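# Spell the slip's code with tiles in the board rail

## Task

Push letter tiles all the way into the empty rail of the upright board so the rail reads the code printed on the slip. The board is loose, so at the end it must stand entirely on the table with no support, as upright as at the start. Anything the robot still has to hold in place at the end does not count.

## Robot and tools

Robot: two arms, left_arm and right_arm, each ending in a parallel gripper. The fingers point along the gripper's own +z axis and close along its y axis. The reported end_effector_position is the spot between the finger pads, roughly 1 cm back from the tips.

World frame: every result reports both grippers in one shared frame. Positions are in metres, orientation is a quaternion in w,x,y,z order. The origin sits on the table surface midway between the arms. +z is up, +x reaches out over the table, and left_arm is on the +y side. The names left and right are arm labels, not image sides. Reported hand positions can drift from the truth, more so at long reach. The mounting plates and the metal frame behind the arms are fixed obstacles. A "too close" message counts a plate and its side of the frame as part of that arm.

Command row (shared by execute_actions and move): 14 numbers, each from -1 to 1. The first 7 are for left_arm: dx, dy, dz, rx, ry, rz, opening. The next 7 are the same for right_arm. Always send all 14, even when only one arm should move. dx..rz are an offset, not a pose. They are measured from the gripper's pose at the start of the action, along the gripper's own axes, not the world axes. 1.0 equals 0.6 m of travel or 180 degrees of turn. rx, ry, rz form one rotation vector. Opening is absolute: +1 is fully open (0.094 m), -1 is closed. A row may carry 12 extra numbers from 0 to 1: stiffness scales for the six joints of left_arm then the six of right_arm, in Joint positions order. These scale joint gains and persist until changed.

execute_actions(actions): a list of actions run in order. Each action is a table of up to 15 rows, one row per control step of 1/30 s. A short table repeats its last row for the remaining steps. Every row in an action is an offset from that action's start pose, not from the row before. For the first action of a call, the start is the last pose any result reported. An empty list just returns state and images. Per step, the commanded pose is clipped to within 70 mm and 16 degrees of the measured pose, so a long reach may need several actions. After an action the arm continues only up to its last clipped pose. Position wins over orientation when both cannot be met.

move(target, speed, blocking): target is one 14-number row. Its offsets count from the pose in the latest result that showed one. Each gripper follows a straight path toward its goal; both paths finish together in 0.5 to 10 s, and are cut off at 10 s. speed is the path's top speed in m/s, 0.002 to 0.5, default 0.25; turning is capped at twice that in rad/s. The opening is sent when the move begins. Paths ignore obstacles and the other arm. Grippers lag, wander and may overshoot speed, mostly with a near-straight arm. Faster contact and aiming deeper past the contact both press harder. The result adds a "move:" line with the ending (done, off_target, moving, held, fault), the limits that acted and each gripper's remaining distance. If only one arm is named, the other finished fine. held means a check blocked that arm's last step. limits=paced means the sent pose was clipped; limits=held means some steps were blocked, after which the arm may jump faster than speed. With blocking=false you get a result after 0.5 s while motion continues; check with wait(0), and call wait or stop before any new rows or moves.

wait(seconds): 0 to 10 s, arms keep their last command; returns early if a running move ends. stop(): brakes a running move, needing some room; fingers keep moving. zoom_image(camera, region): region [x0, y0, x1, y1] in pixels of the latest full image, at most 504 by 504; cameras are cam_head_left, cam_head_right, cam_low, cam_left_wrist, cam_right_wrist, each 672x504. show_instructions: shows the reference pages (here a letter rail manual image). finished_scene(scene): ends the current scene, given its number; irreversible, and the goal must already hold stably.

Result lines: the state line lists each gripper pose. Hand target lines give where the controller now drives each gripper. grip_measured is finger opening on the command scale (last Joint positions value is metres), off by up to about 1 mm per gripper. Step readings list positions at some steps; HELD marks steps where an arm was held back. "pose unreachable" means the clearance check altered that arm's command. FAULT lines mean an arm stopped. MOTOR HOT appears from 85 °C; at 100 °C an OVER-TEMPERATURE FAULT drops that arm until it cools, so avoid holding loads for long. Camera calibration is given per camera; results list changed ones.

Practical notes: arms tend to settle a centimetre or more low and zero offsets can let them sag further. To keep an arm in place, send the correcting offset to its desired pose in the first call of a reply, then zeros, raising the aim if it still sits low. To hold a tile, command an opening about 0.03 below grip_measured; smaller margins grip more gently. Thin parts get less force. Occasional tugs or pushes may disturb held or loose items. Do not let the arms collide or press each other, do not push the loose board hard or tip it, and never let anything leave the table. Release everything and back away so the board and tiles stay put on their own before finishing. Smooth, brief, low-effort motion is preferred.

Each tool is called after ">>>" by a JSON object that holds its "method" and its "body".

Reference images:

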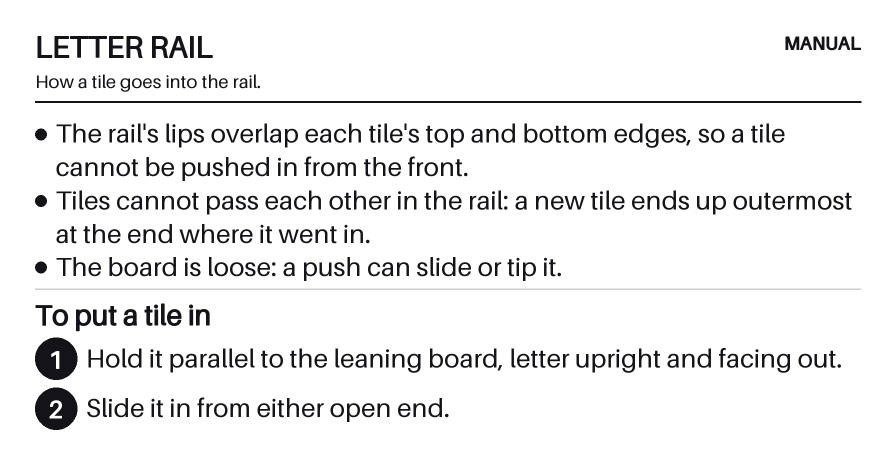

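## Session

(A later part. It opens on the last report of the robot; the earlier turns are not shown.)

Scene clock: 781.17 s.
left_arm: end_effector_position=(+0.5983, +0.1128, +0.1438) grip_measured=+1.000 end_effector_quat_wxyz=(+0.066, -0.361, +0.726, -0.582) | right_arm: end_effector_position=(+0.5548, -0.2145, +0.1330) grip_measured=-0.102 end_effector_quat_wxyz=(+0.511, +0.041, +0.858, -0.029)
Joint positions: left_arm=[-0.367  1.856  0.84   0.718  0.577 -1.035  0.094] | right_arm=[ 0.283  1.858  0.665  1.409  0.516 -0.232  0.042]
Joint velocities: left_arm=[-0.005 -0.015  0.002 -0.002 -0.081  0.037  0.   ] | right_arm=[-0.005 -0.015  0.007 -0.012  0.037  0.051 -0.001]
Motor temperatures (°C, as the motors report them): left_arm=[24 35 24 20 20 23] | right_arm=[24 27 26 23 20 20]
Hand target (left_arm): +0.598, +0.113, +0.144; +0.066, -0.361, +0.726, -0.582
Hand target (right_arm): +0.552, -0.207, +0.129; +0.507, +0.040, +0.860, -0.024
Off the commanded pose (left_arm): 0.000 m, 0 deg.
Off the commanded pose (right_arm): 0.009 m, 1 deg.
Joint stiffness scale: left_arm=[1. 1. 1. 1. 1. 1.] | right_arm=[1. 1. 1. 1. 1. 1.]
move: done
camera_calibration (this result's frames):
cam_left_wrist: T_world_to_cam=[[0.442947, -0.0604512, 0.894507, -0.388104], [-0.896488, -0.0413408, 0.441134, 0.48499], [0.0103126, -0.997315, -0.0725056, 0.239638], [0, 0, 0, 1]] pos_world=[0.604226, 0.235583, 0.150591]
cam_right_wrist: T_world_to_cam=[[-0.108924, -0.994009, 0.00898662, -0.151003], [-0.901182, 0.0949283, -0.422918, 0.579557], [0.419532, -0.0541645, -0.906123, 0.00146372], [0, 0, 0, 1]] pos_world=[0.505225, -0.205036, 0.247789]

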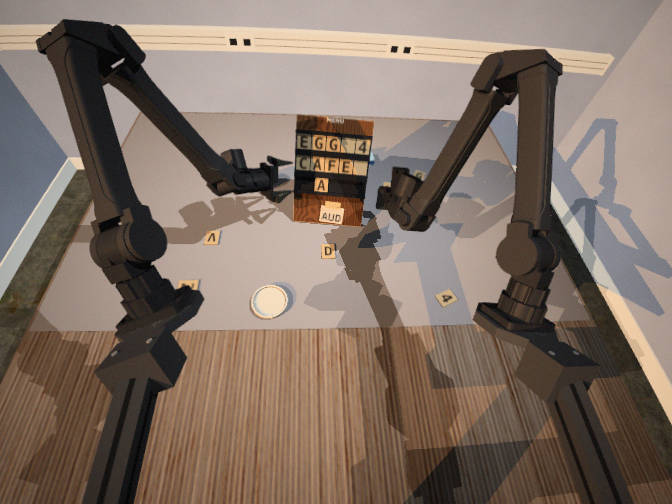

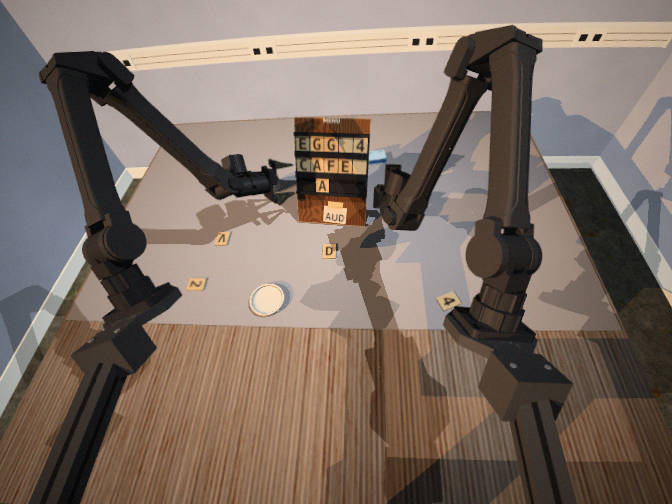

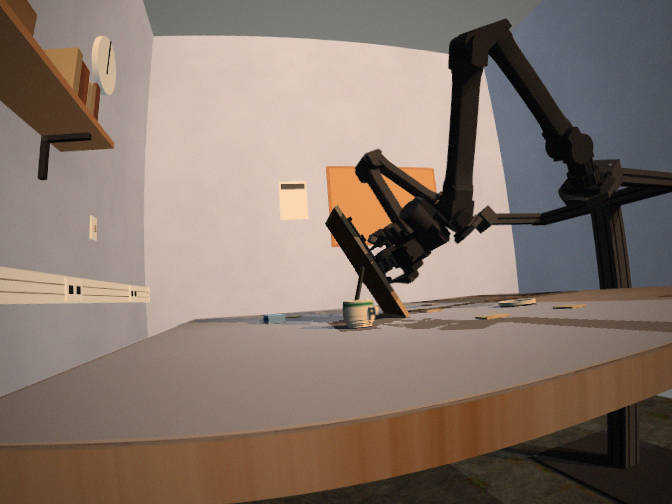

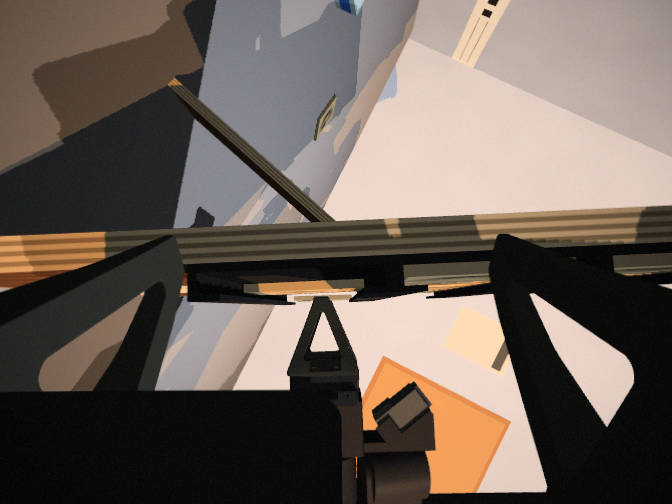

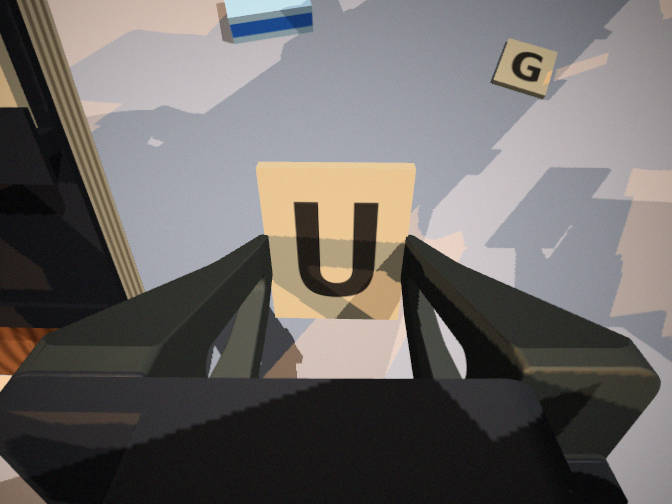

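>>> {"method": "execute_actions", "body": {"actions": [[[0,0,0,0,0,0,1,0.0093,0.0125,-0.0015,-0.003,0.0029,0.001,-0.13],[0,0,0,0,0,0,1,0.0093,0.015,-0.0015,-0.003,0.0029,0.001,-0.13],[0,0,0,0,0,0,1,0.0093,0.0175,-0.0015,-0.003,0.0029,0.001,-0.13],[0,0,0,0,0,0,1,0.0093,0.02,-0.0015,-0.003,0.0029,0.001,-0.13],[0,0,0,0,0,0,1,0.0093,0.0225,-0.0015,-0.003,0.0029,0.001,-0.13],[0,0,0,0,0,0,1,0.0093,0.025,-0.0015,-0.003,0.0029,0.001,-0.13],[0,0,0,0,0,0,1,0.0093,0.0275,-0.0015,-0.003,0.0029,0.001,-0.13],[0,0,0,0,0,0,1,0.0093,0.03,-0.0015,-0.003,0.0029,0.001,-0.13],[0,0,0,0,0,0,1,0.0093,0.0325,-0.0015,-0.003,0.0029,0.001,-0.13],[0,0,0,0,0,0,1,0.0093,0.035,-0.0015,-0.003,0.0029,0.001,-0.13],[0,0,0,0,0,0,1,0.0093,0.0375,-0.0015,-0.003,0.0029,0.001,-0.13],[0,0,0,0,0,0,1,0.0093,0.04,-0.0015,-0.003,0.0029,0.001,-0.13],[0,0,0,0,0,0,1,0.0093,0.0425,-0.0015,-0.003,0.0029,0.001,-0.13],[0,0,0,0,0,0,1,0.0093,0.045,-0.0015,-0.003,0.0029,0.001,-0.13],[0,0,0,0,0,0,1,0.0093,0.0475,-0.0015,-0.003,0.0029,0.001,-0.13]]]}}

>>> {"method": "wait", "body": {"seconds": 0.5}}

Scene clock: 798.90 s.
left_arm: end_effector_position=(+0.5983, +0.1128, +0.1438) grip_measured=+1.000 end_effector_quat_wxyz=(+0.066, -0.361, +0.726, -0.582) | right_arm: end_effector_position=(+0.5572, -0.1969, +0.1340) grip_measured=-0.102 end_effector_quat_wxyz=(+0.512, +0.047, +0.857, -0.028)
Joint positions: left_arm=[-0.367  1.856  0.84   0.718  0.577 -1.035  0.094] | right_arm=[ 0.321  1.878  0.693  1.409  0.557 -0.232  0.042]
Joint velocities: left_arm=[-0.005 -0.015  0.007  0.007 -0.022 -0.007  0.   ] | right_arm=[ 0.073  0.054  0.061 -0.022  0.081  0.022 -0.001]
Motor temperatures (°C, as the motors report them): left_arm=[24 35 23 20 20 23] | right_arm=[24 27 26 23 20 20]
Hand target (left_arm): +0.598, +0.113, +0.144; +0.066, -0.361, +0.726, -0.582
Hand target (right_arm): +0.554, -0.186, +0.129; +0.507, +0.040, +0.860, -0.024
Off the commanded pose (left_arm): 0.000 m, 0 deg.
Off the commanded pose (right_arm): 0.013 m, 1 deg.
Joint stiffness scale: left_arm=[1. 1. 1. 1. 1. 1.] | right_arm=[1. 1. 1. 1. 1. 1.]
Step readings (end_effector_position):
0: left_arm (+0.5983, +0.1128, +0.1438) | right_arm (+0.5548, -0.2146, +0.1330)
1: left_arm (+0.5983, +0.1128, +0.1438) | right_arm (+0.5548, -0.2147, +0.1330)
2: left_arm (+0.5983, +0.1128, +0.1438) | right_arm (+0.5547, -0.2148, +0.1330)
4: left_arm (+0.5983, +0.1128, +0.1438) | right_arm (+0.5548, -0.2146, +0.1330)
8: left_arm (+0.5983, +0.1128, +0.1438) | right_arm (+0.5562, -0.2093, +0.1333)
15: end_effector_position above
camera_calibration (this result's frames):
cam_left_wrist: T_world_to_cam=[[0.442947, -0.0604512, 0.894507, -0.388104], [-0.896488, -0.0413408, 0.441134, 0.48499], [0.0103126, -0.997315, -0.0725056, 0.239638], [0, 0, 0, 1]] pos_world=[0.604226, 0.235583, 0.150591]
cam_right_wrist: T_world_to_cam=[[-0.118284, -0.99298, 0.000607761, -0.126646], [-0.898705, 0.106794, -0.425352, 0.58171], [0.422301, -0.0508585, -0.905028, 0.00133684], [0, 0, 0, 1]] pos_world=[0.507241, -0.187811, 0.248719]

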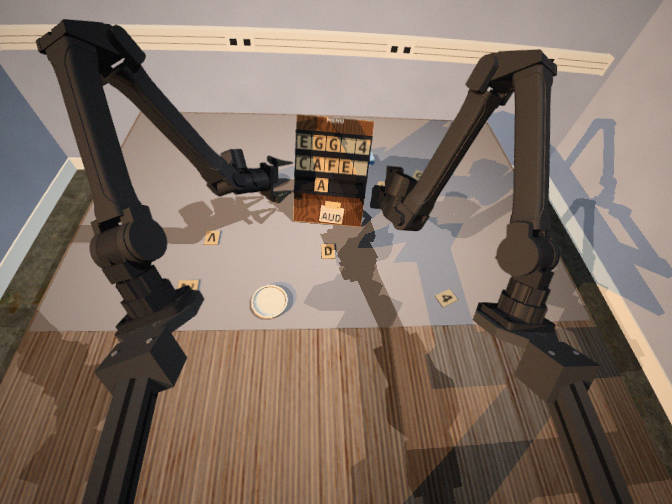

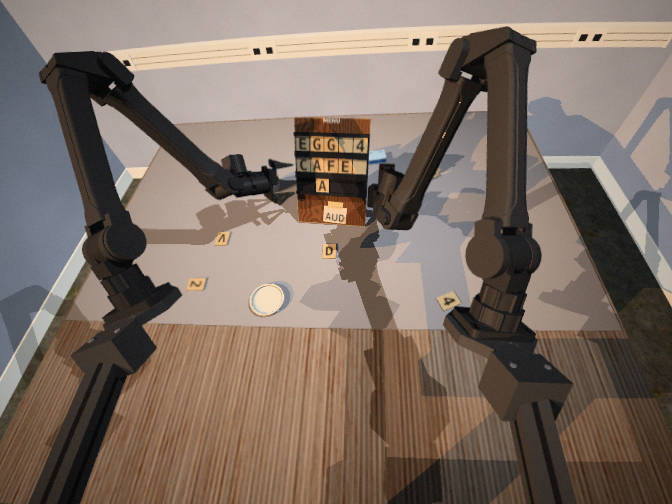

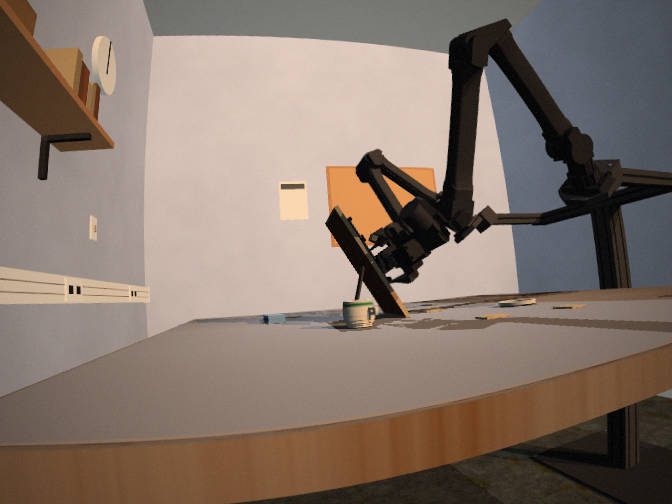

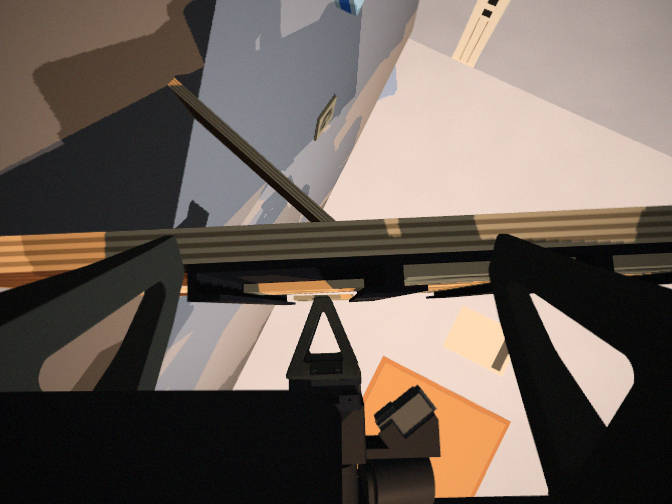

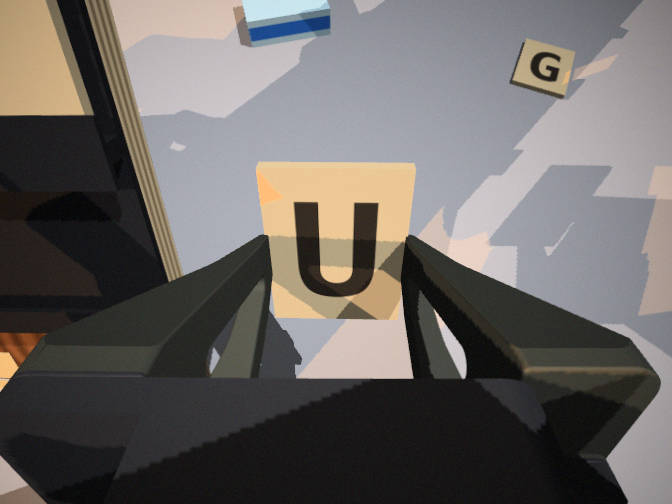

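Scene clock: 799.40 s.
left_arm: end_effector_position=(+0.5983, +0.1128, +0.1438) grip_measured=+1.000 end_effector_quat_wxyz=(+0.066, -0.361, +0.726, -0.582) | right_arm: end_effector_position=(+0.5574, -0.1926, +0.1342) grip_measured=-0.102 end_effector_quat_wxyz=(+0.513, +0.047, +0.857, -0.026)
Joint positions: left_arm=[-0.367  1.856  0.84   0.718  0.577 -1.035  0.094] | right_arm=[ 0.328  1.882  0.698  1.409  0.56  -0.232  0.042]
Joint velocities: left_arm=[ 0.005 -0.005 -0.017 -0.012  0.007 -0.051  0.   ] | right_arm=[ 0.005 -0.005  0.012 -0.002  0.051 -0.022 -0.001]
Motor temperatures (°C, as the motors report them): left_arm=[24 35 23 20 20 23] | right_arm=[24 27 26 23 20 20]
Hand target (left_arm): +0.598, +0.113, +0.144; +0.066, -0.361, +0.726, -0.582
Hand target (right_arm): +0.554, -0.186, +0.129; +0.507, +0.040, +0.860, -0.024
Off the commanded pose (left_arm): 0.000 m, 0 deg.
Off the commanded pose (right_arm): 0.009 m, 1 deg.
Joint stiffness scale: left_arm=[1. 1. 1. 1. 1. 1.] | right_arm=[1. 1. 1. 1. 1. 1.]
wait: 0.50 s; at rest by 0.23 s
camera_calibration (this result's frames):
cam_left_wrist: T_world_to_cam=[[0.442947, -0.0604512, 0.894507, -0.388104], [-0.896488, -0.0413408, 0.441134, 0.48499], [0.0103126, -0.997315, -0.0725056, 0.239638], [0, 0, 0, 1]] pos_world=[0.604226, 0.235583, 0.150591]
cam_right_wrist: T_world_to_cam=[[-0.115332, -0.993322, -0.00300727, -0.123631], [-0.898509, 0.105613, -0.42606, 0.581235], [0.423532, -0.0464362, -0.90469, 0.00173473], [0, 0, 0, 1]] pos_world=[0.507252, -0.184111, 0.248839]

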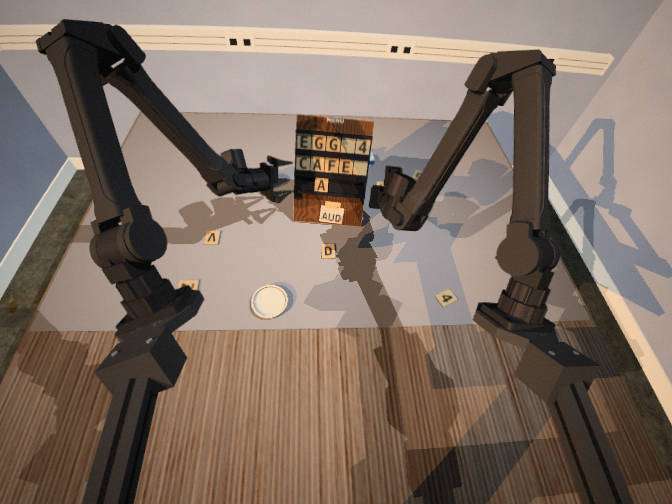

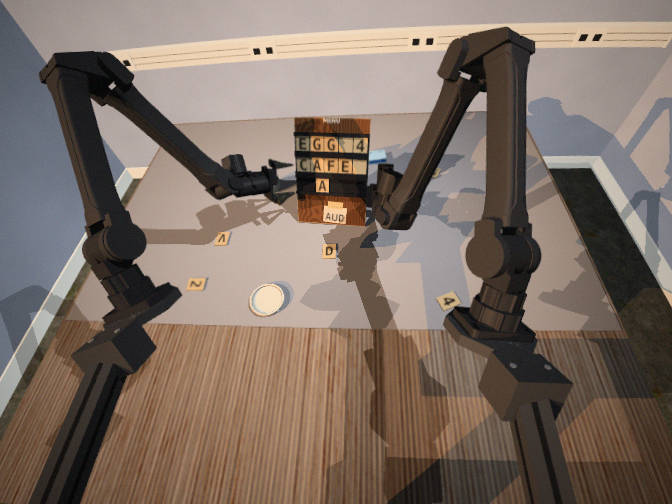

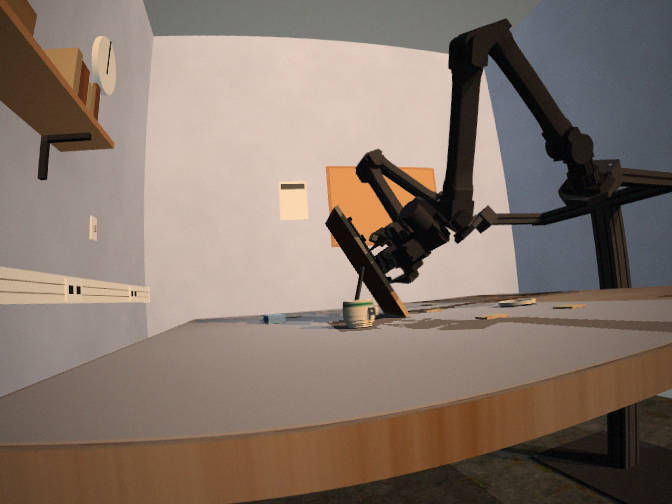

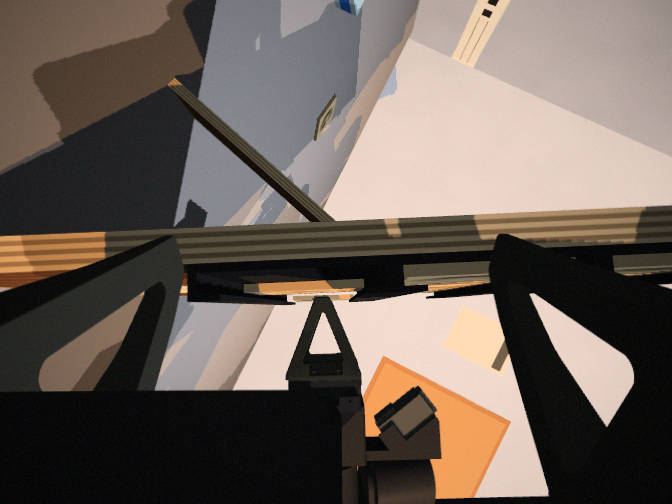

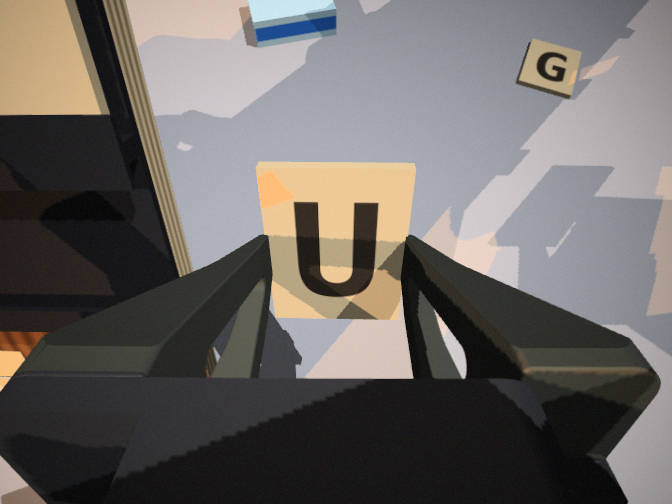

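>>> {"method": "execute_actions", "body": {"actions": [[[0,0,0,0,0,0,1,0.012,0.0125,-0.0016,-0.0032,0.005,-0.004,-0.13],[0,0,0,0,0,0,1,0.012,0.015,-0.0016,-0.0032,0.005,-0.004,-0.13],[0,0,0,0,0,0,1,0.012,0.0175,-0.0016,-0.0032,0.005,-0.004,-0.13],[0,0,0,0,0,0,1,0.012,0.02,-0.0016,-0.0032,0.005,-0.004,-0.13],[0,0,0,0,0,0,1,0.012,0.0225,-0.0016,-0.0032,0.005,-0.004,-0.13],[0,0,0,0,0,0,1,0.012,0.025,-0.0016,-0.0032,0.005,-0.004,-0.13],[0,0,0,0,0,0,1,0.012,0.0275,-0.0016,-0.0032,0.005,-0.004,-0.13],[0,0,0,0,0,0,1,0.012,0.03,-0.0016,-0.0032,0.005,-0.004,-0.13],[0,0,0,0,0,0,1,0.012,0.0325,-0.0016,-0.0032,0.005,-0.004,-0.13],[0,0,0,0,0,0,1,0.012,0.035,-0.0016,-0.0032,0.005,-0.004,-0.13],[0,0,0,0,0,0,1,0.012,0.0375,-0.0016,-0.0032,0.005,-0.004,-0.13],[0,0,0,0,0,0,1,0.012,0.04,-0.0016,-0.0032,0.005,-0.004,-0.13],[0,0,0,0,0,0,1,0.012,0.0425,-0.0016,-0.0032,0.005,-0.004,-0.13],[0,0,0,0,0,0,1,0.012,0.045,-0.0016,-0.0032,0.005,-0.004,-0.13],[0,0,0,0,0,0,1,0.012,0.0475,-0.0016,-0.0032,0.005,-0.004,-0.13]],[[0,0,0,0,0,0,1,0.0115,0.0205,-0.0016,-0.004,0.005,-0.004,-0.13],[0,0,0,0,0,0,1,0.0115,0.023,-0.0016,-0.004,0.005,-0.004,-0.13],[0,0,0,0,0,0,1,0.0115,0.0255,-0.0016,-0.004,0.005,-0.004,-0.13],[0,0,0,0,0,0,1,0.0115,0.028,-0.0016,-0.004,0.005,-0.004,-0.13],[0,0,0,0,0,0,1,0.0115,0.0305,-0.0016,-0.004,0.005,-0.004,-0.13],[0,0,0,0,0,0,1,0.0115,0.033,-0.0016,-0.004,0.005,-0.004,-0.13],[0,0,0,0,0,0,1,0.0115,0.0355,-0.0016,-0.004,0.005,-0.004,-0.13],[0,0,0,0,0,0,1,0.0115,0.038,-0.0016,-0.004,0.005,-0.004,-0.13],[0,0,0,0,0,0,1,0.0115,0.0405,-0.0016,-0.004,0.005,-0.004,-0.13],[0,0,0,0,0,0,1,0.0115,0.043,-0.0016,-0.004,0.005,-0.004,-0.13],[0,0,0,0,0,0,1,0.0115,0.0455,-0.0016,-0.004,0.005,-0.004,-0.13],[0,0,0,0,0,0,1,0.0115,0.048,-0.0016,-0.004,0.005,-0.004,-0.13],[0,0,0,0,0,0,1,0.0115,0.0505,-0.0016,-0.004,0.005,-0.004,-0.13],[0,0,0,0,0,0,1,0.0115,0.053,-0.0016,-0.004,0.005,-0.004,-0.13],[0,0,0,0,0,0,1,0.0115,0.0555,-0.0016,-0.004,0.005,-0.004,-0.13]],[[0,0,0,0,0,0,1,0.0115,0.0205,-0.0016,-0.004,0.005,-0.004,-0.13],[0,0,0,0,0,0,1,0.0115,0.023,-0.0016,-0.004,0.005,-0.004,-0.13],[0,0,0,0,0,0,1,0.0115,0.0255,-0.0016,-0.004,0.005,-0.004,-0.13],[0,0,0,0,0,0,1,0.0115,0.028,-0.0016,-0.004,0.005,-0.004,-0.13],[0,0,0,0,0,0,1,0.0115,0.0305,-0.0016,-0.004,0.005,-0.004,-0.13],[0,0,0,0,0,0,1,0.0115,0.033,-0.0016,-0.004,0.005,-0.004,-0.13],[0,0,0,0,0,0,1,0.0115,0.0355,-0.0016,-0.004,0.005,-0.004,-0.13]]]}}

Scene clock: 835.63 s.
left_arm: end_effector_position=(+0.5983, +0.1128, +0.1438) grip_measured=+1.000 end_effector_quat_wxyz=(+0.066, -0.361, +0.726, -0.582) | right_arm: end_effector_position=(+0.5634, -0.1405, +0.1343) grip_measured=-0.102 end_effector_quat_wxyz=(+0.507, +0.056, +0.860, -0.023)
Joint positions: left_arm=[-0.367  1.856  0.84   0.718  0.577 -1.035  0.094] | right_arm=[ 0.426  1.933  0.791  1.367  0.661 -0.232  0.042]
Joint velocities: left_arm=[-0.005 -0.005 -0.002 -0.002  0.037 -0.037  0.   ] | right_arm=[ 0.005  0.005 -0.002  0.002 -0.007 -0.007  0.001]
Motor temperatures (°C, as the motors report them): left_arm=[24 35 23 20 20 23] | right_arm=[24 27 26 22 20 20]
Hand target (left_arm): +0.598, +0.113, +0.144; +0.066, -0.361, +0.726, -0.582
Hand target (right_arm): +0.560, -0.132, +0.129; +0.503, +0.047, +0.863, -0.022
Off the commanded pose (left_arm): 0.000 m, 0 deg.
Off the commanded pose (right_arm): 0.010 m, 1 deg.
Joint stiffness scale: left_arm=[1. 1. 1. 1. 1. 1.] | right_arm=[1. 1. 1. 1. 1. 1.]
Step readings (end_effector_position; steps 1 to 15: 1st action; 16 to 30: 2nd action; 31 to 45: 3rd action):
0: left_arm (+0.5983, +0.1128, +0.1438) | right_arm (+0.5574, -0.1926, +0.1342)
1: left_arm (+0.5983, +0.1128, +0.1438) | right_arm (+0.5573, -0.1927, +0.1341)
2: left_arm (+0.5983, +0.1128, +0.1438) | right_arm (+0.5571, -0.1929, +0.1337)
4: left_arm (+0.5983, +0.1128, +0.1438) | right_arm (+0.5569, -0.1928, +0.1335)
8: left_arm (+0.5983, +0.1128, +0.1438) | right_arm (+0.5582, -0.1880, +0.1335)
15: left_arm (+0.5983, +0.1128, +0.1438) | right_arm (+0.5593, -0.1752, +0.1343)
16: left_arm (+0.5983, +0.1128, +0.1438) | right_arm (+0.5594, -0.1739, +0.1342)
17: left_arm (+0.5983, +0.1128, +0.1438) | right_arm (+0.5594, -0.1725, +0.1339)
19: left_arm (+0.5983, +0.1128, +0.1438) | right_arm (+0.5597, -0.1700, +0.1339)
23: left_arm (+0.5983, +0.1128, +0.1438) | right_arm (+0.5608, -0.1645, +0.1344)
30: left_arm (+0.5983, +0.1128, +0.1438) | right_arm (+0.5618, -0.1541, +0.1342)
31: left_arm (+0.5983, +0.1128, +0.1438) | right_arm (+0.5618, -0.1526, +0.1340)
32: left_arm (+0.5983, +0.1128, +0.1438) | right_arm (+0.5617, -0.1514, +0.1337)
34: left_arm (+0.5983, +0.1128, +0.1438) | right_arm (+0.5619, -0.1489, +0.1335)
38: left_arm (+0.5983, +0.1128, +0.1438) | right_arm (+0.5631, -0.1438, +0.1339)
45: end_effector_position above
camera_calibration (this result's frames):
cam_left_wrist: T_world_to_cam=[[0.442947, -0.0604512, 0.894507, -0.388104], [-0.896488, -0.0413408, 0.441134, 0.48499], [0.0103126, -0.997315, -0.0725056, 0.239638], [0, 0, 0, 1]] pos_world=[0.604226, 0.235583, 0.150591]
cam_right_wrist: T_world_to_cam=[[-0.126424, -0.991836, -0.0166862, -0.0629197], [-0.902317, 0.12197, -0.413459, 0.583927], [0.412118, -0.037215, -0.91037, 0.0101886], [0, 0, 0, 1]] pos_world=[0.514733, -0.133248, 0.249655]

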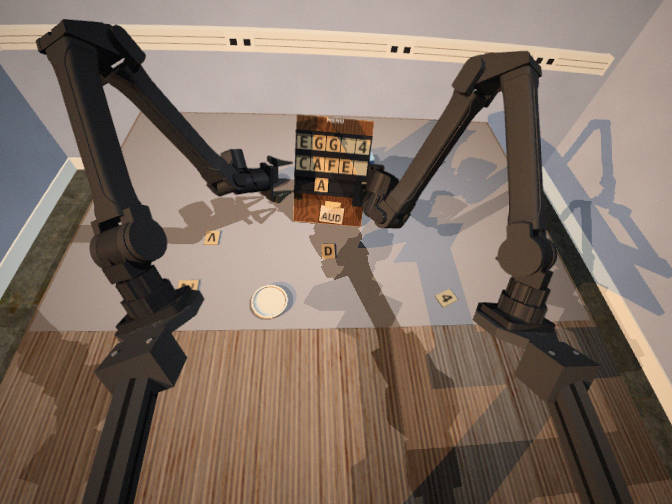

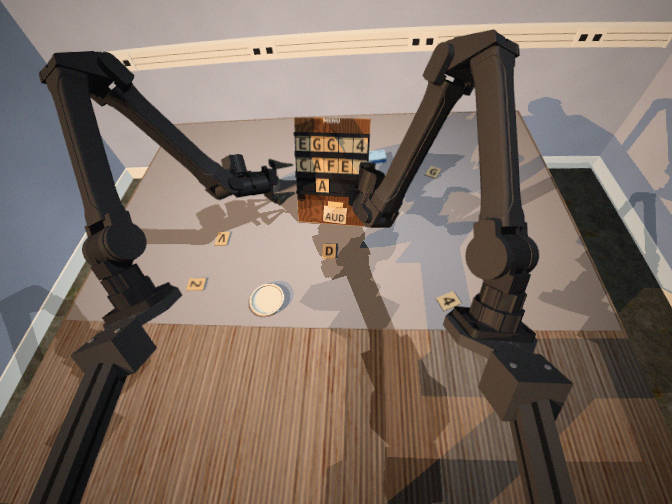

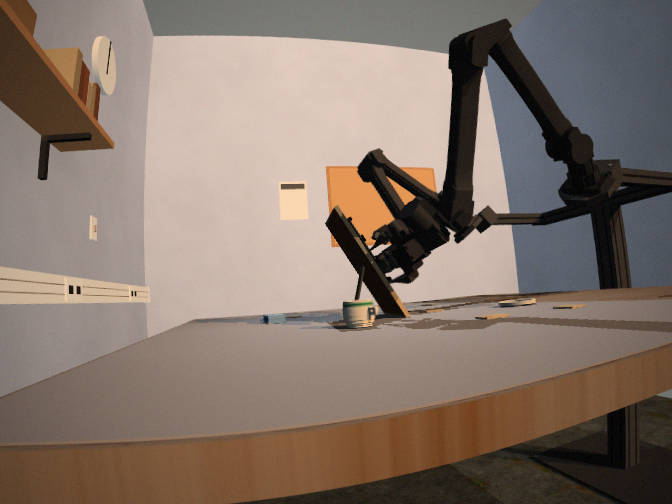

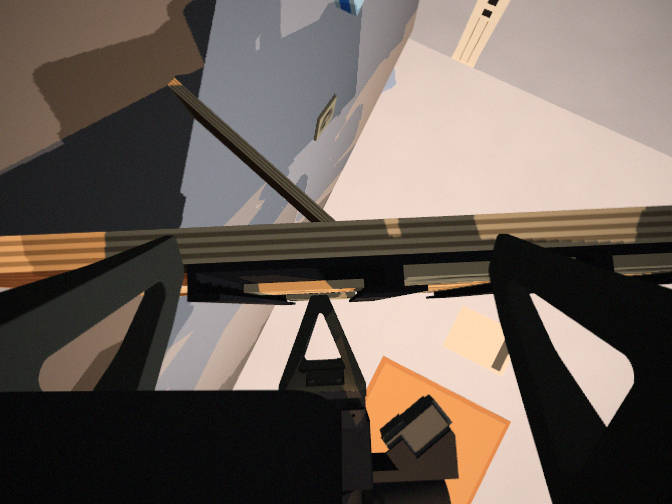

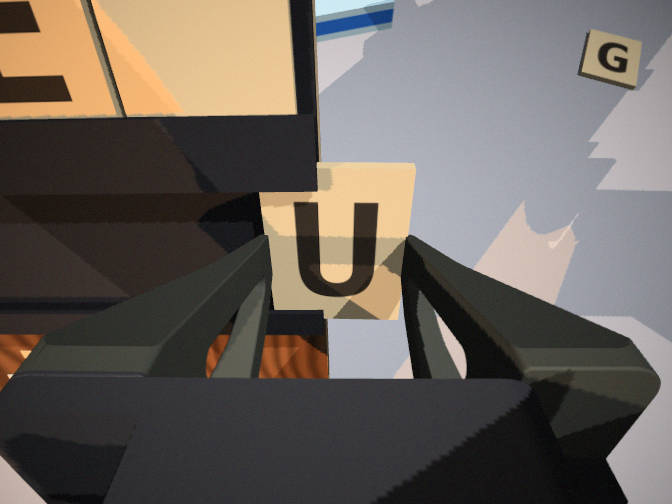

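>>> {"method": "execute_actions", "body": {"actions": [[[0,0,0,0,0,0,1,0.012,0.015,-0.0016,-0.004,0.003,-0.007,-0.13],[0,0,0,0,0,0,1,0.012,0.0175,-0.0016,-0.004,0.003,-0.007,-0.13],[0,0,0,0,0,0,1,0.012,0.02,-0.0016,-0.004,0.003,-0.008,-0.13],[0,0,0,0,0,0,1,0.012,0.0225,-0.0016,-0.004,0.003,-0.008,-0.13],[0,0,0,0,0,0,1,0.0125,0.025,-0.0016,-0.004,0.003,-0.009,-0.13],[0,0,0,0,0,0,1,0.0125,0.0275,-0.0016,-0.004,0.003,-0.009,-0.13],[0,0,0,0,0,0,1,0.0125,0.03,-0.0016,-0.004,0.003,-0.009,-0.13],[0,0,0,0,0,0,1,0.0125,0.0325,-0.0016,-0.004,0.003,-0.009,-0.13],[0,0,0,0,0,0,1,0.013,0.035,-0.0016,-0.004,0.003,-0.009,-0.13],[0,0,0,0,0,0,1,0.013,0.0375,-0.0016,-0.004,0.003,-0.009,-0.13],[0,0,0,0,0,0,1,0.013,0.04,-0.0016,-0.004,0.003,-0.009,-0.13],[0,0,0,0,0,0,1,0.013,0.0425,-0.0016,-0.004,0.003,-0.009,-0.13],[0,0,0,0,0,0,1,0.013,0.045,-0.0016,-0.004,0.003,-0.009,-0.13],[0,0,0,0,0,0,1,0.013,0.0475,-0.0016,-0.004,0.003,-0.009,-0.13],[0,0,0,0,0,0,1,0.013,0.05,-0.0016,-0.004,0.003,-0.009,-0.13]],[[0,0,0,0,0,0,1,0.012,0.0205,-0.0016,-0.004,0.003,-0.007,-0.13],[0,0,0,0,0,0,1,0.012,0.023,-0.0016,-0.004,0.003,-0.007,-0.13],[0,0,0,0,0,0,1,0.012,0.0255,-0.0016,-0.004,0.003,-0.007,-0.13],[0,0,0,0,0,0,1,0.012,0.028,-0.0016,-0.004,0.003,-0.007,-0.13],[0,0,0,0,0,0,1,0.012,0.0305,-0.0016,-0.004,0.003,-0.007,-0.13],[0,0,0,0,0,0,1,0.012,0.033,-0.0016,-0.004,0.003,-0.007,-0.13],[0,0,0,0,0,0,1,0.012,0.0355,-0.0016,-0.004,0.003,-0.007,-0.13],[0,0,0,0,0,0,1,0.012,0.038,-0.0016,-0.004,0.003,-0.007,-0.13],[0,0,0,0,0,0,1,0.012,0.0405,-0.0016,-0.004,0.003,-0.007,-0.13],[0,0,0,0,0,0,1,0.012,0.043,-0.0016,-0.004,0.003,-0.007,-0.13]]]}}

Scene clock: 848.93 s.
left_arm: end_effector_position=(+0.5983, +0.1128, +0.1438) grip_measured=+1.000 end_effector_quat_wxyz=(+0.066, -0.361, +0.726, -0.582) | right_arm: end_effector_position=(+0.5671, -0.1059, +0.1333) grip_measured=-0.102 end_effector_quat_wxyz=(+0.507, +0.053, +0.860, -0.025)
Joint positions: left_arm=[-0.367  1.856  0.84   0.718  0.577 -1.035  0.094] | right_arm=[ 0.481  1.979  0.861  1.354  0.715 -0.256  0.042]
Joint velocities: left_arm=[-0.024 -0.005 -0.002 -0.002  0.007 -0.081  0.   ] | right_arm=[ 0.005 -0.005  0.022 -0.017 -0.022 -0.022 -0.   ]
Motor temperatures (°C, as the motors report them): left_arm=[24 35 23 20 20 23] | right_arm=[24 27 26 22 19 20]
Hand target (left_arm): +0.598, +0.113, +0.144; +0.066, -0.361, +0.726, -0.582
Hand target (right_arm): +0.563, -0.096, +0.128; +0.503, +0.041, +0.863, -0.024
Off the commanded pose (left_arm): 0.000 m, 0 deg.
Off the commanded pose (right_arm): 0.011 m, 2 deg.
Joint stiffness scale: left_arm=[1. 1. 1. 1. 1. 1.] | right_arm=[1. 1. 1. 1. 1. 1.]
Step readings (end_effector_position; steps 1 to 15: 1st action; 16 to 30: 2nd action):
0: left_arm (+0.5983, +0.1128, +0.1438) | right_arm (+0.5632, -0.1405, +0.1341)
1: left_arm (+0.5983, +0.1128, +0.1438) | right_arm (+0.5632, -0.1405, +0.1341)
2: left_arm (+0.5983, +0.1128, +0.1438) | right_arm (+0.5633, -0.1405, +0.1340)
4: left_arm (+0.5983, +0.1128, +0.1438) | right_arm (+0.5634, -0.1399, +0.1335)
8: left_arm (+0.5983, +0.1128, +0.1438) | right_arm (+0.5638, -0.1366, +0.1334)
15: left_arm (+0.5983, +0.1128, +0.1438) | right_arm (+0.5650, -0.1228, +0.1332)
16: left_arm (+0.5983, +0.1128, +0.1438) | right_arm (+0.5652, -0.1211, +0.1334)
17: left_arm (+0.5983, +0.1128, +0.1438) | right_arm (+0.5653, -0.1198, +0.1332)
19: left_arm (+0.5983, +0.1128, +0.1438) | right_arm (+0.5658, -0.1180, +0.1332)
23: left_arm (+0.5983, +0.1128, +0.1438) | right_arm (+0.5662, -0.1150, +0.1332)
30: end_effector_position above
camera_calibration (this result's frames):
cam_left_wrist: T_world_to_cam=[[0.442947, -0.0604512, 0.894507, -0.388104], [-0.896488, -0.0413408, 0.441134, 0.48499], [0.0103126, -0.997315, -0.0725056, 0.239638], [0, 0, 0, 1]] pos_world=[0.604226, 0.235583, 0.150591]
cam_right_wrist: T_world_to_cam=[[-0.123511, -0.99229, -0.0103275, -0.0307011], [-0.902671, 0.116667, -0.414216, 0.582367], [0.412227, -0.0418377, -0.91012, 0.00843617], [0, 0, 0, 1]] pos_world=[0.518416, -0.0980544, 0.248586]

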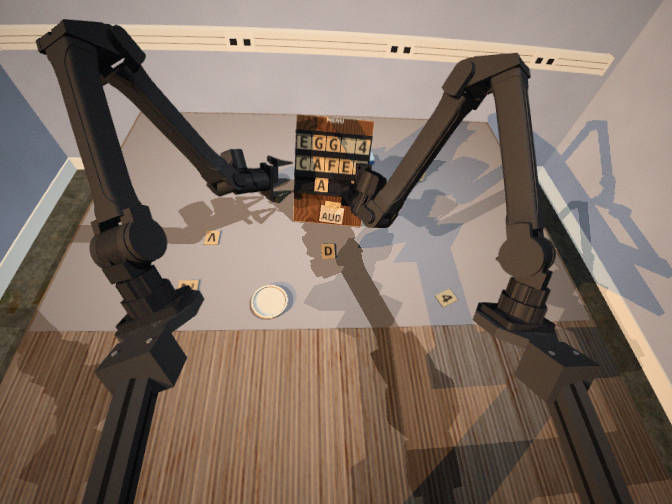

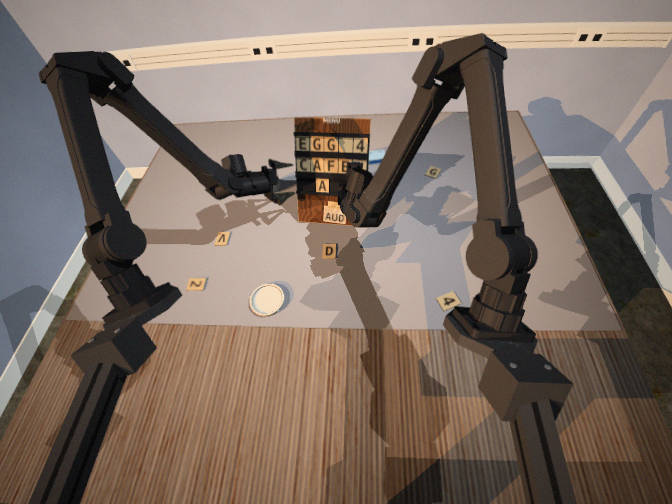

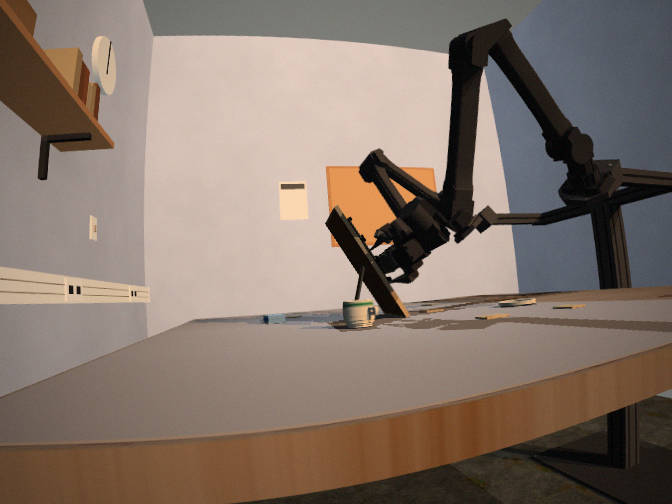

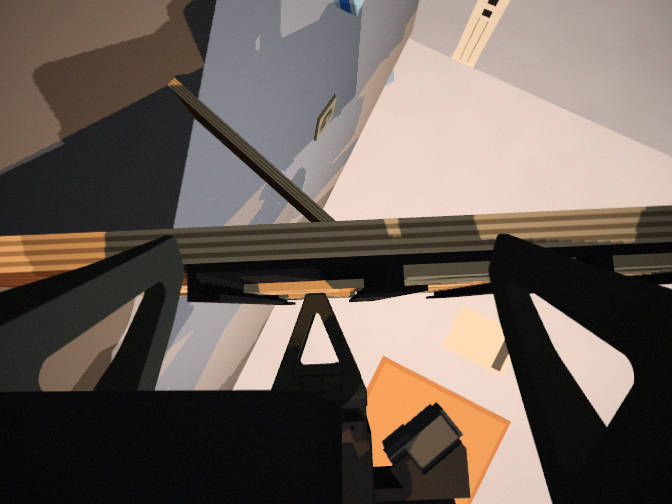

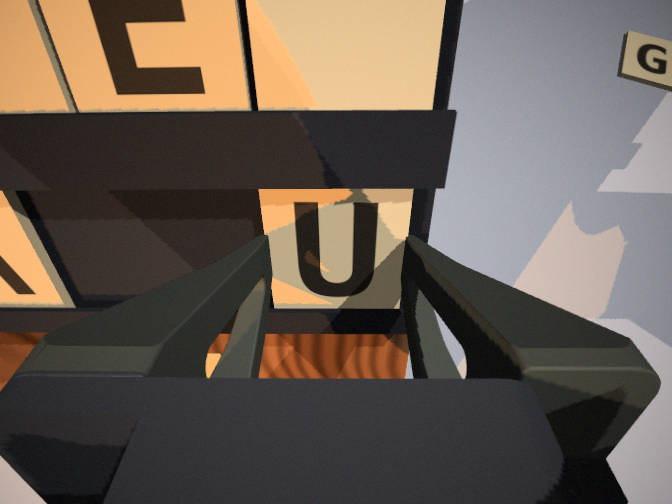

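>>> {"method": "move", "body": {"target": [0,0,0,0,0,0,1, 0.013,0.115,-0.004,-0.004,0.002,-0.009,0.0], "speed": 0.05}}

>>> {"method": "move", "body": {"target": [0,0,0,0,0,0,1, 0.0,-0.004,-0.1,0,0,0,0.1], "speed": 0.08}}

Scene clock: 855.90 s.
left_arm: end_effector_position=(+0.5983, +0.1128, +0.1438) grip_measured=+1.000 end_effector_quat_wxyz=(+0.066, -0.361, +0.726, -0.582) | right_arm: end_effector_position=(+0.5716, -0.0467, +0.1325) grip_measured=-0.002 end_effector_quat_wxyz=(+0.507, +0.048, +0.860, -0.026)
Joint positions: left_arm=[-0.367  1.856  0.84   0.718  0.577 -1.035  0.094] | right_arm=[ 0.566  2.059  0.989  1.324  0.795 -0.293  0.047]
Joint velocities: left_arm=[-0.005 -0.005  0.012 -0.007  0.037 -0.007  0.   ] | right_arm=[-0.005 -0.015  0.002  0.002 -0.022 -0.066 -0.001]
Motor temperatures (°C, as the motors report them): left_arm=[24 36 23 20 20 23] | right_arm=[24 27 26 22 19 20]
Hand target (left_arm): +0.598, +0.113, +0.144; +0.066, -0.361, +0.726, -0.582
Hand target (right_arm): +0.569, -0.037, +0.129; +0.505, +0.038, +0.862, -0.026
Off the commanded pose (left_arm): 0.000 m, 0 deg.
Off the commanded pose (right_arm): 0.011 m, 1 deg.
Joint stiffness scale: left_arm=[1. 1. 1. 1. 1. 1.] | right_arm=[1. 1. 1. 1. 1. 1.]
move: off_target (right_arm)
camera_calibration (this result's frames):
cam_left_wrist: T_world_to_cam=[[0.442947, -0.0604512, 0.894507, -0.388104], [-0.896488, -0.0413408, 0.441134, 0.48499], [0.0103126, -0.997315, -0.0725056, 0.239638], [0, 0, 0, 1]] pos_world=[0.604226, 0.235583, 0.150591]
cam_right_wrist: T_world_to_cam=[[-0.11704, -0.993122, -0.00335517, 0.0240219], [-0.904006, 0.107935, -0.413671, 0.57946], [0.411188, -0.0453829, -0.91042, 0.00878085], [0, 0, 0, 1]] pos_world=[0.523036, -0.0382888, 0.247781]

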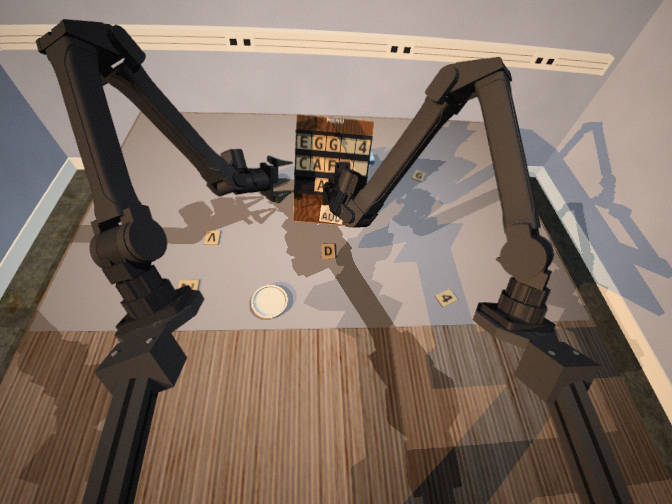

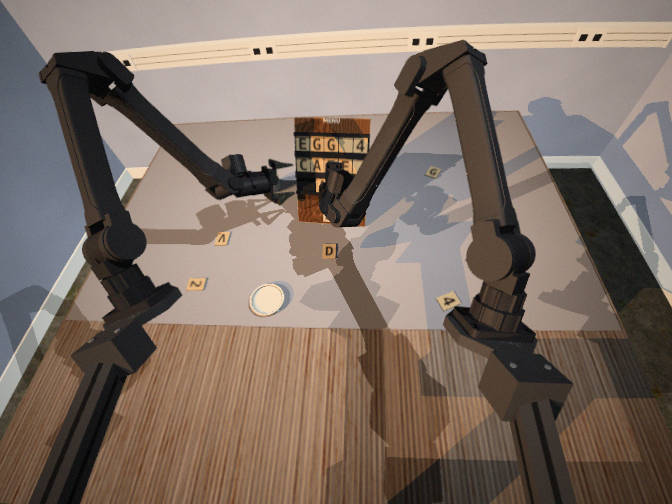

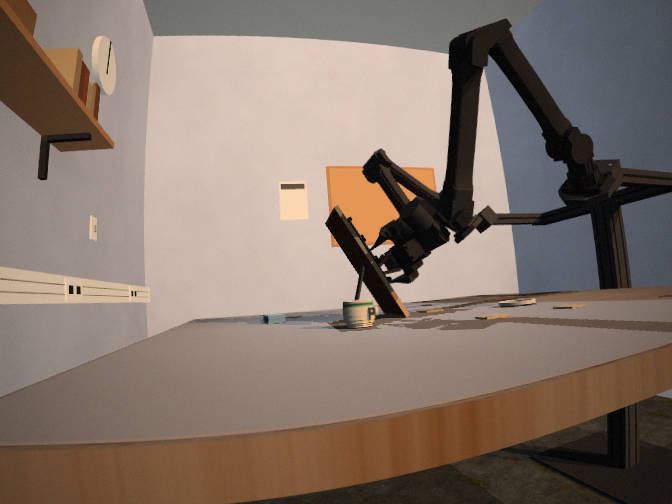

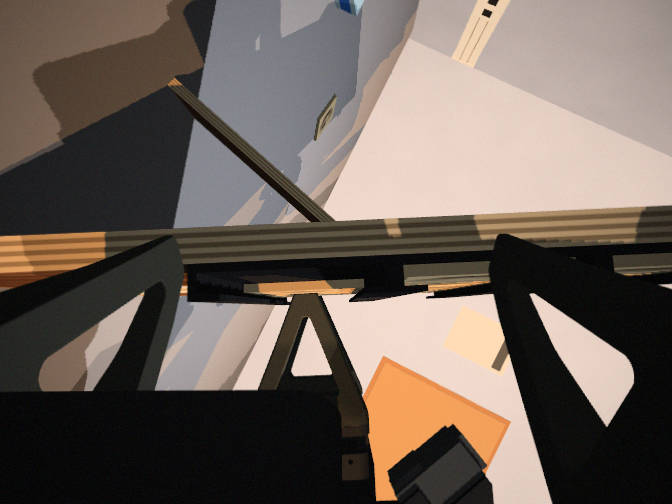

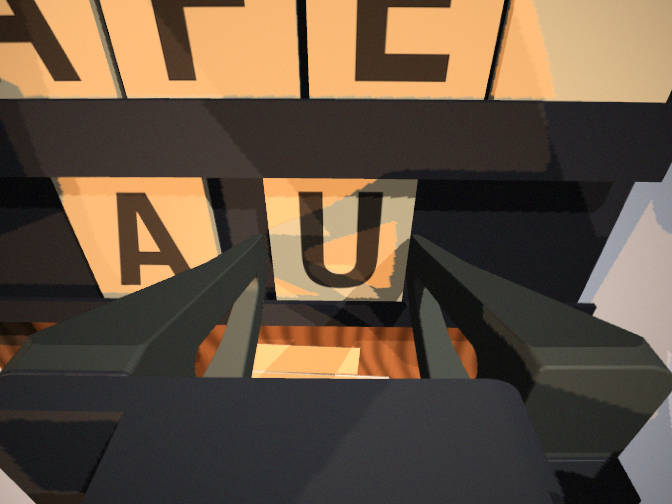

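Scene clock: 857.00 s.
left_arm: end_effector_position=(+0.5983, +0.1128, +0.1438) grip_measured=+1.000 end_effector_quat_wxyz=(+0.066, -0.361, +0.726, -0.582) | right_arm: end_effector_position=(+0.5152, -0.0433, +0.1494) grip_measured=+0.098 end_effector_quat_wxyz=(+0.499, +0.044, +0.865, -0.028)
Joint positions: left_arm=[-0.367  1.856  0.84   0.718  0.577 -1.035  0.094] | right_arm=[ 0.645  2.059  0.876  1.433  0.879 -0.312  0.052]
Joint velocities: left_arm=[-0.015 -0.005 -0.007 -0.007 -0.007 -0.007  0.   ] | right_arm=[-0.005 -0.005 -0.007  0.007 -0.081  0.007 -0.002]
Motor temperatures (°C, as the motors report them): left_arm=[24 36 23 20 20 23] | right_arm=[24 27 26 22 19 20]
Hand target (left_arm): +0.598, +0.113, +0.144; +0.066, -0.361, +0.726, -0.582
Hand target (right_arm): +0.519, -0.043, +0.161; +0.507, +0.048, +0.860, -0.026
Off the commanded pose (left_arm): 0.000 m, 0 deg.
Off the commanded pose (right_arm): 0.013 m, 1 deg.
Joint stiffness scale: left_arm=[1. 1. 1. 1. 1. 1.] | right_arm=[1. 1. 1. 1. 1. 1.]
move: off_target (right_arm)
camera_calibration (this result's frames):
cam_left_wrist: T_world_to_cam=[[0.442947, -0.0604512, 0.894507, -0.388104], [-0.896488, -0.0413408, 0.441134, 0.48499], [0.0103126, -0.997315, -0.0725056, 0.239638], [0, 0, 0, 1]] pos_world=[0.604226, 0.235583, 0.150591]
cam_right_wrist: T_world_to_cam=[[-0.113252, -0.99355, 0.00577188, 0.0175181], [-0.912388, 0.101697, -0.396493, 0.536628], [0.393348, -0.0501696, -0.91802, 0.057647], [0, 0, 0, 1]] pos_world=[0.468922, -0.0342762, 0.265589]

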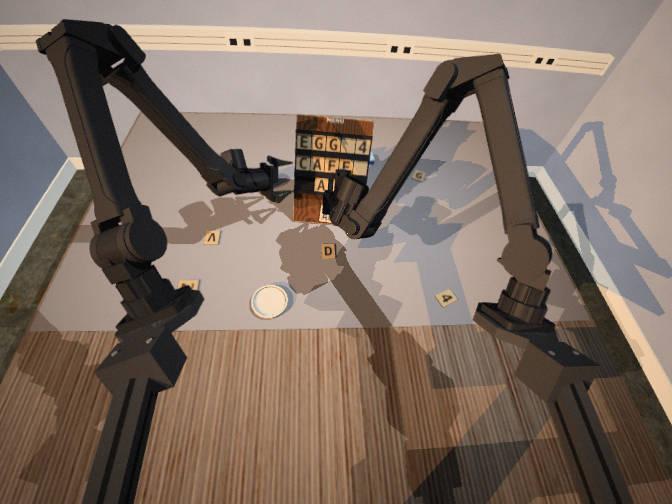

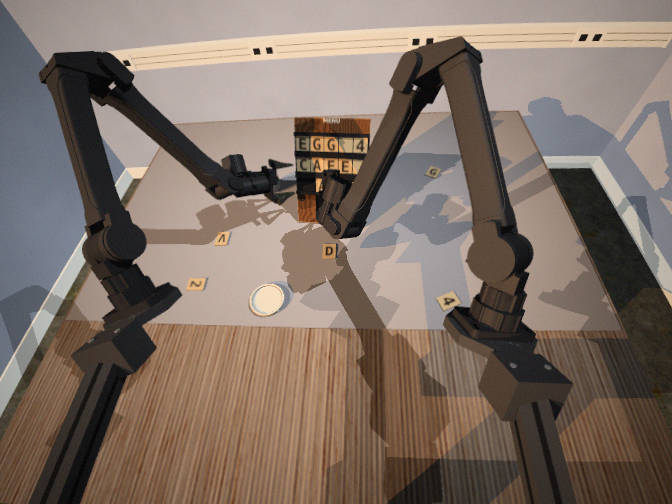

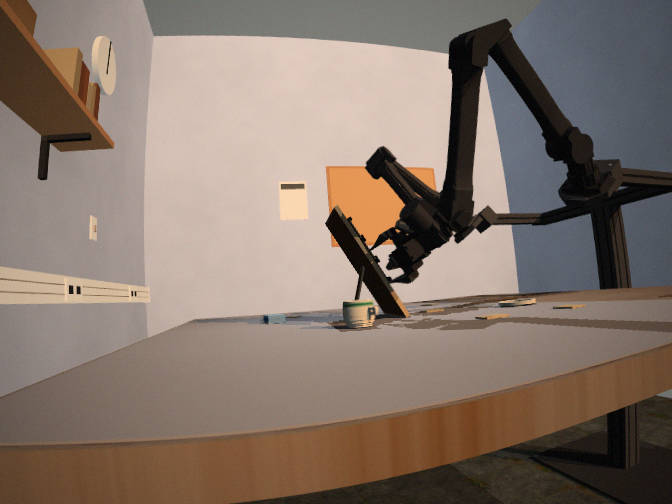

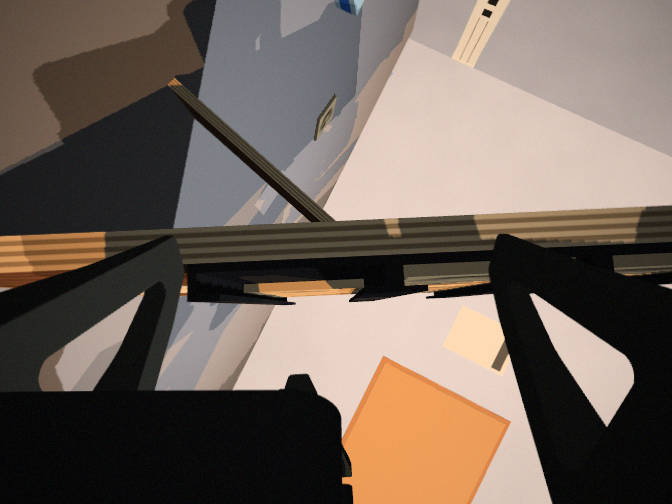

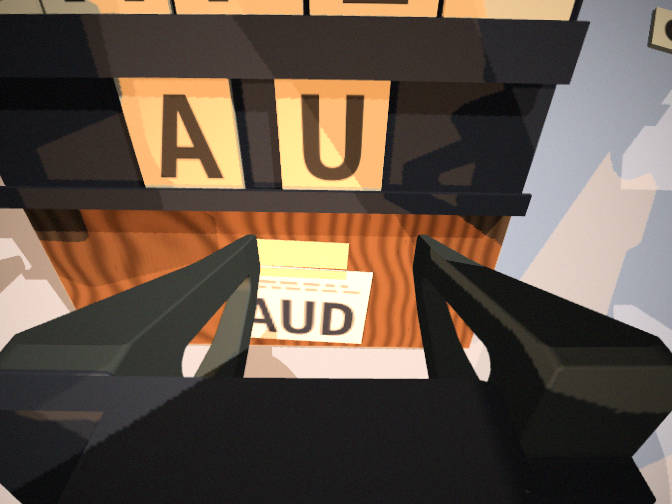

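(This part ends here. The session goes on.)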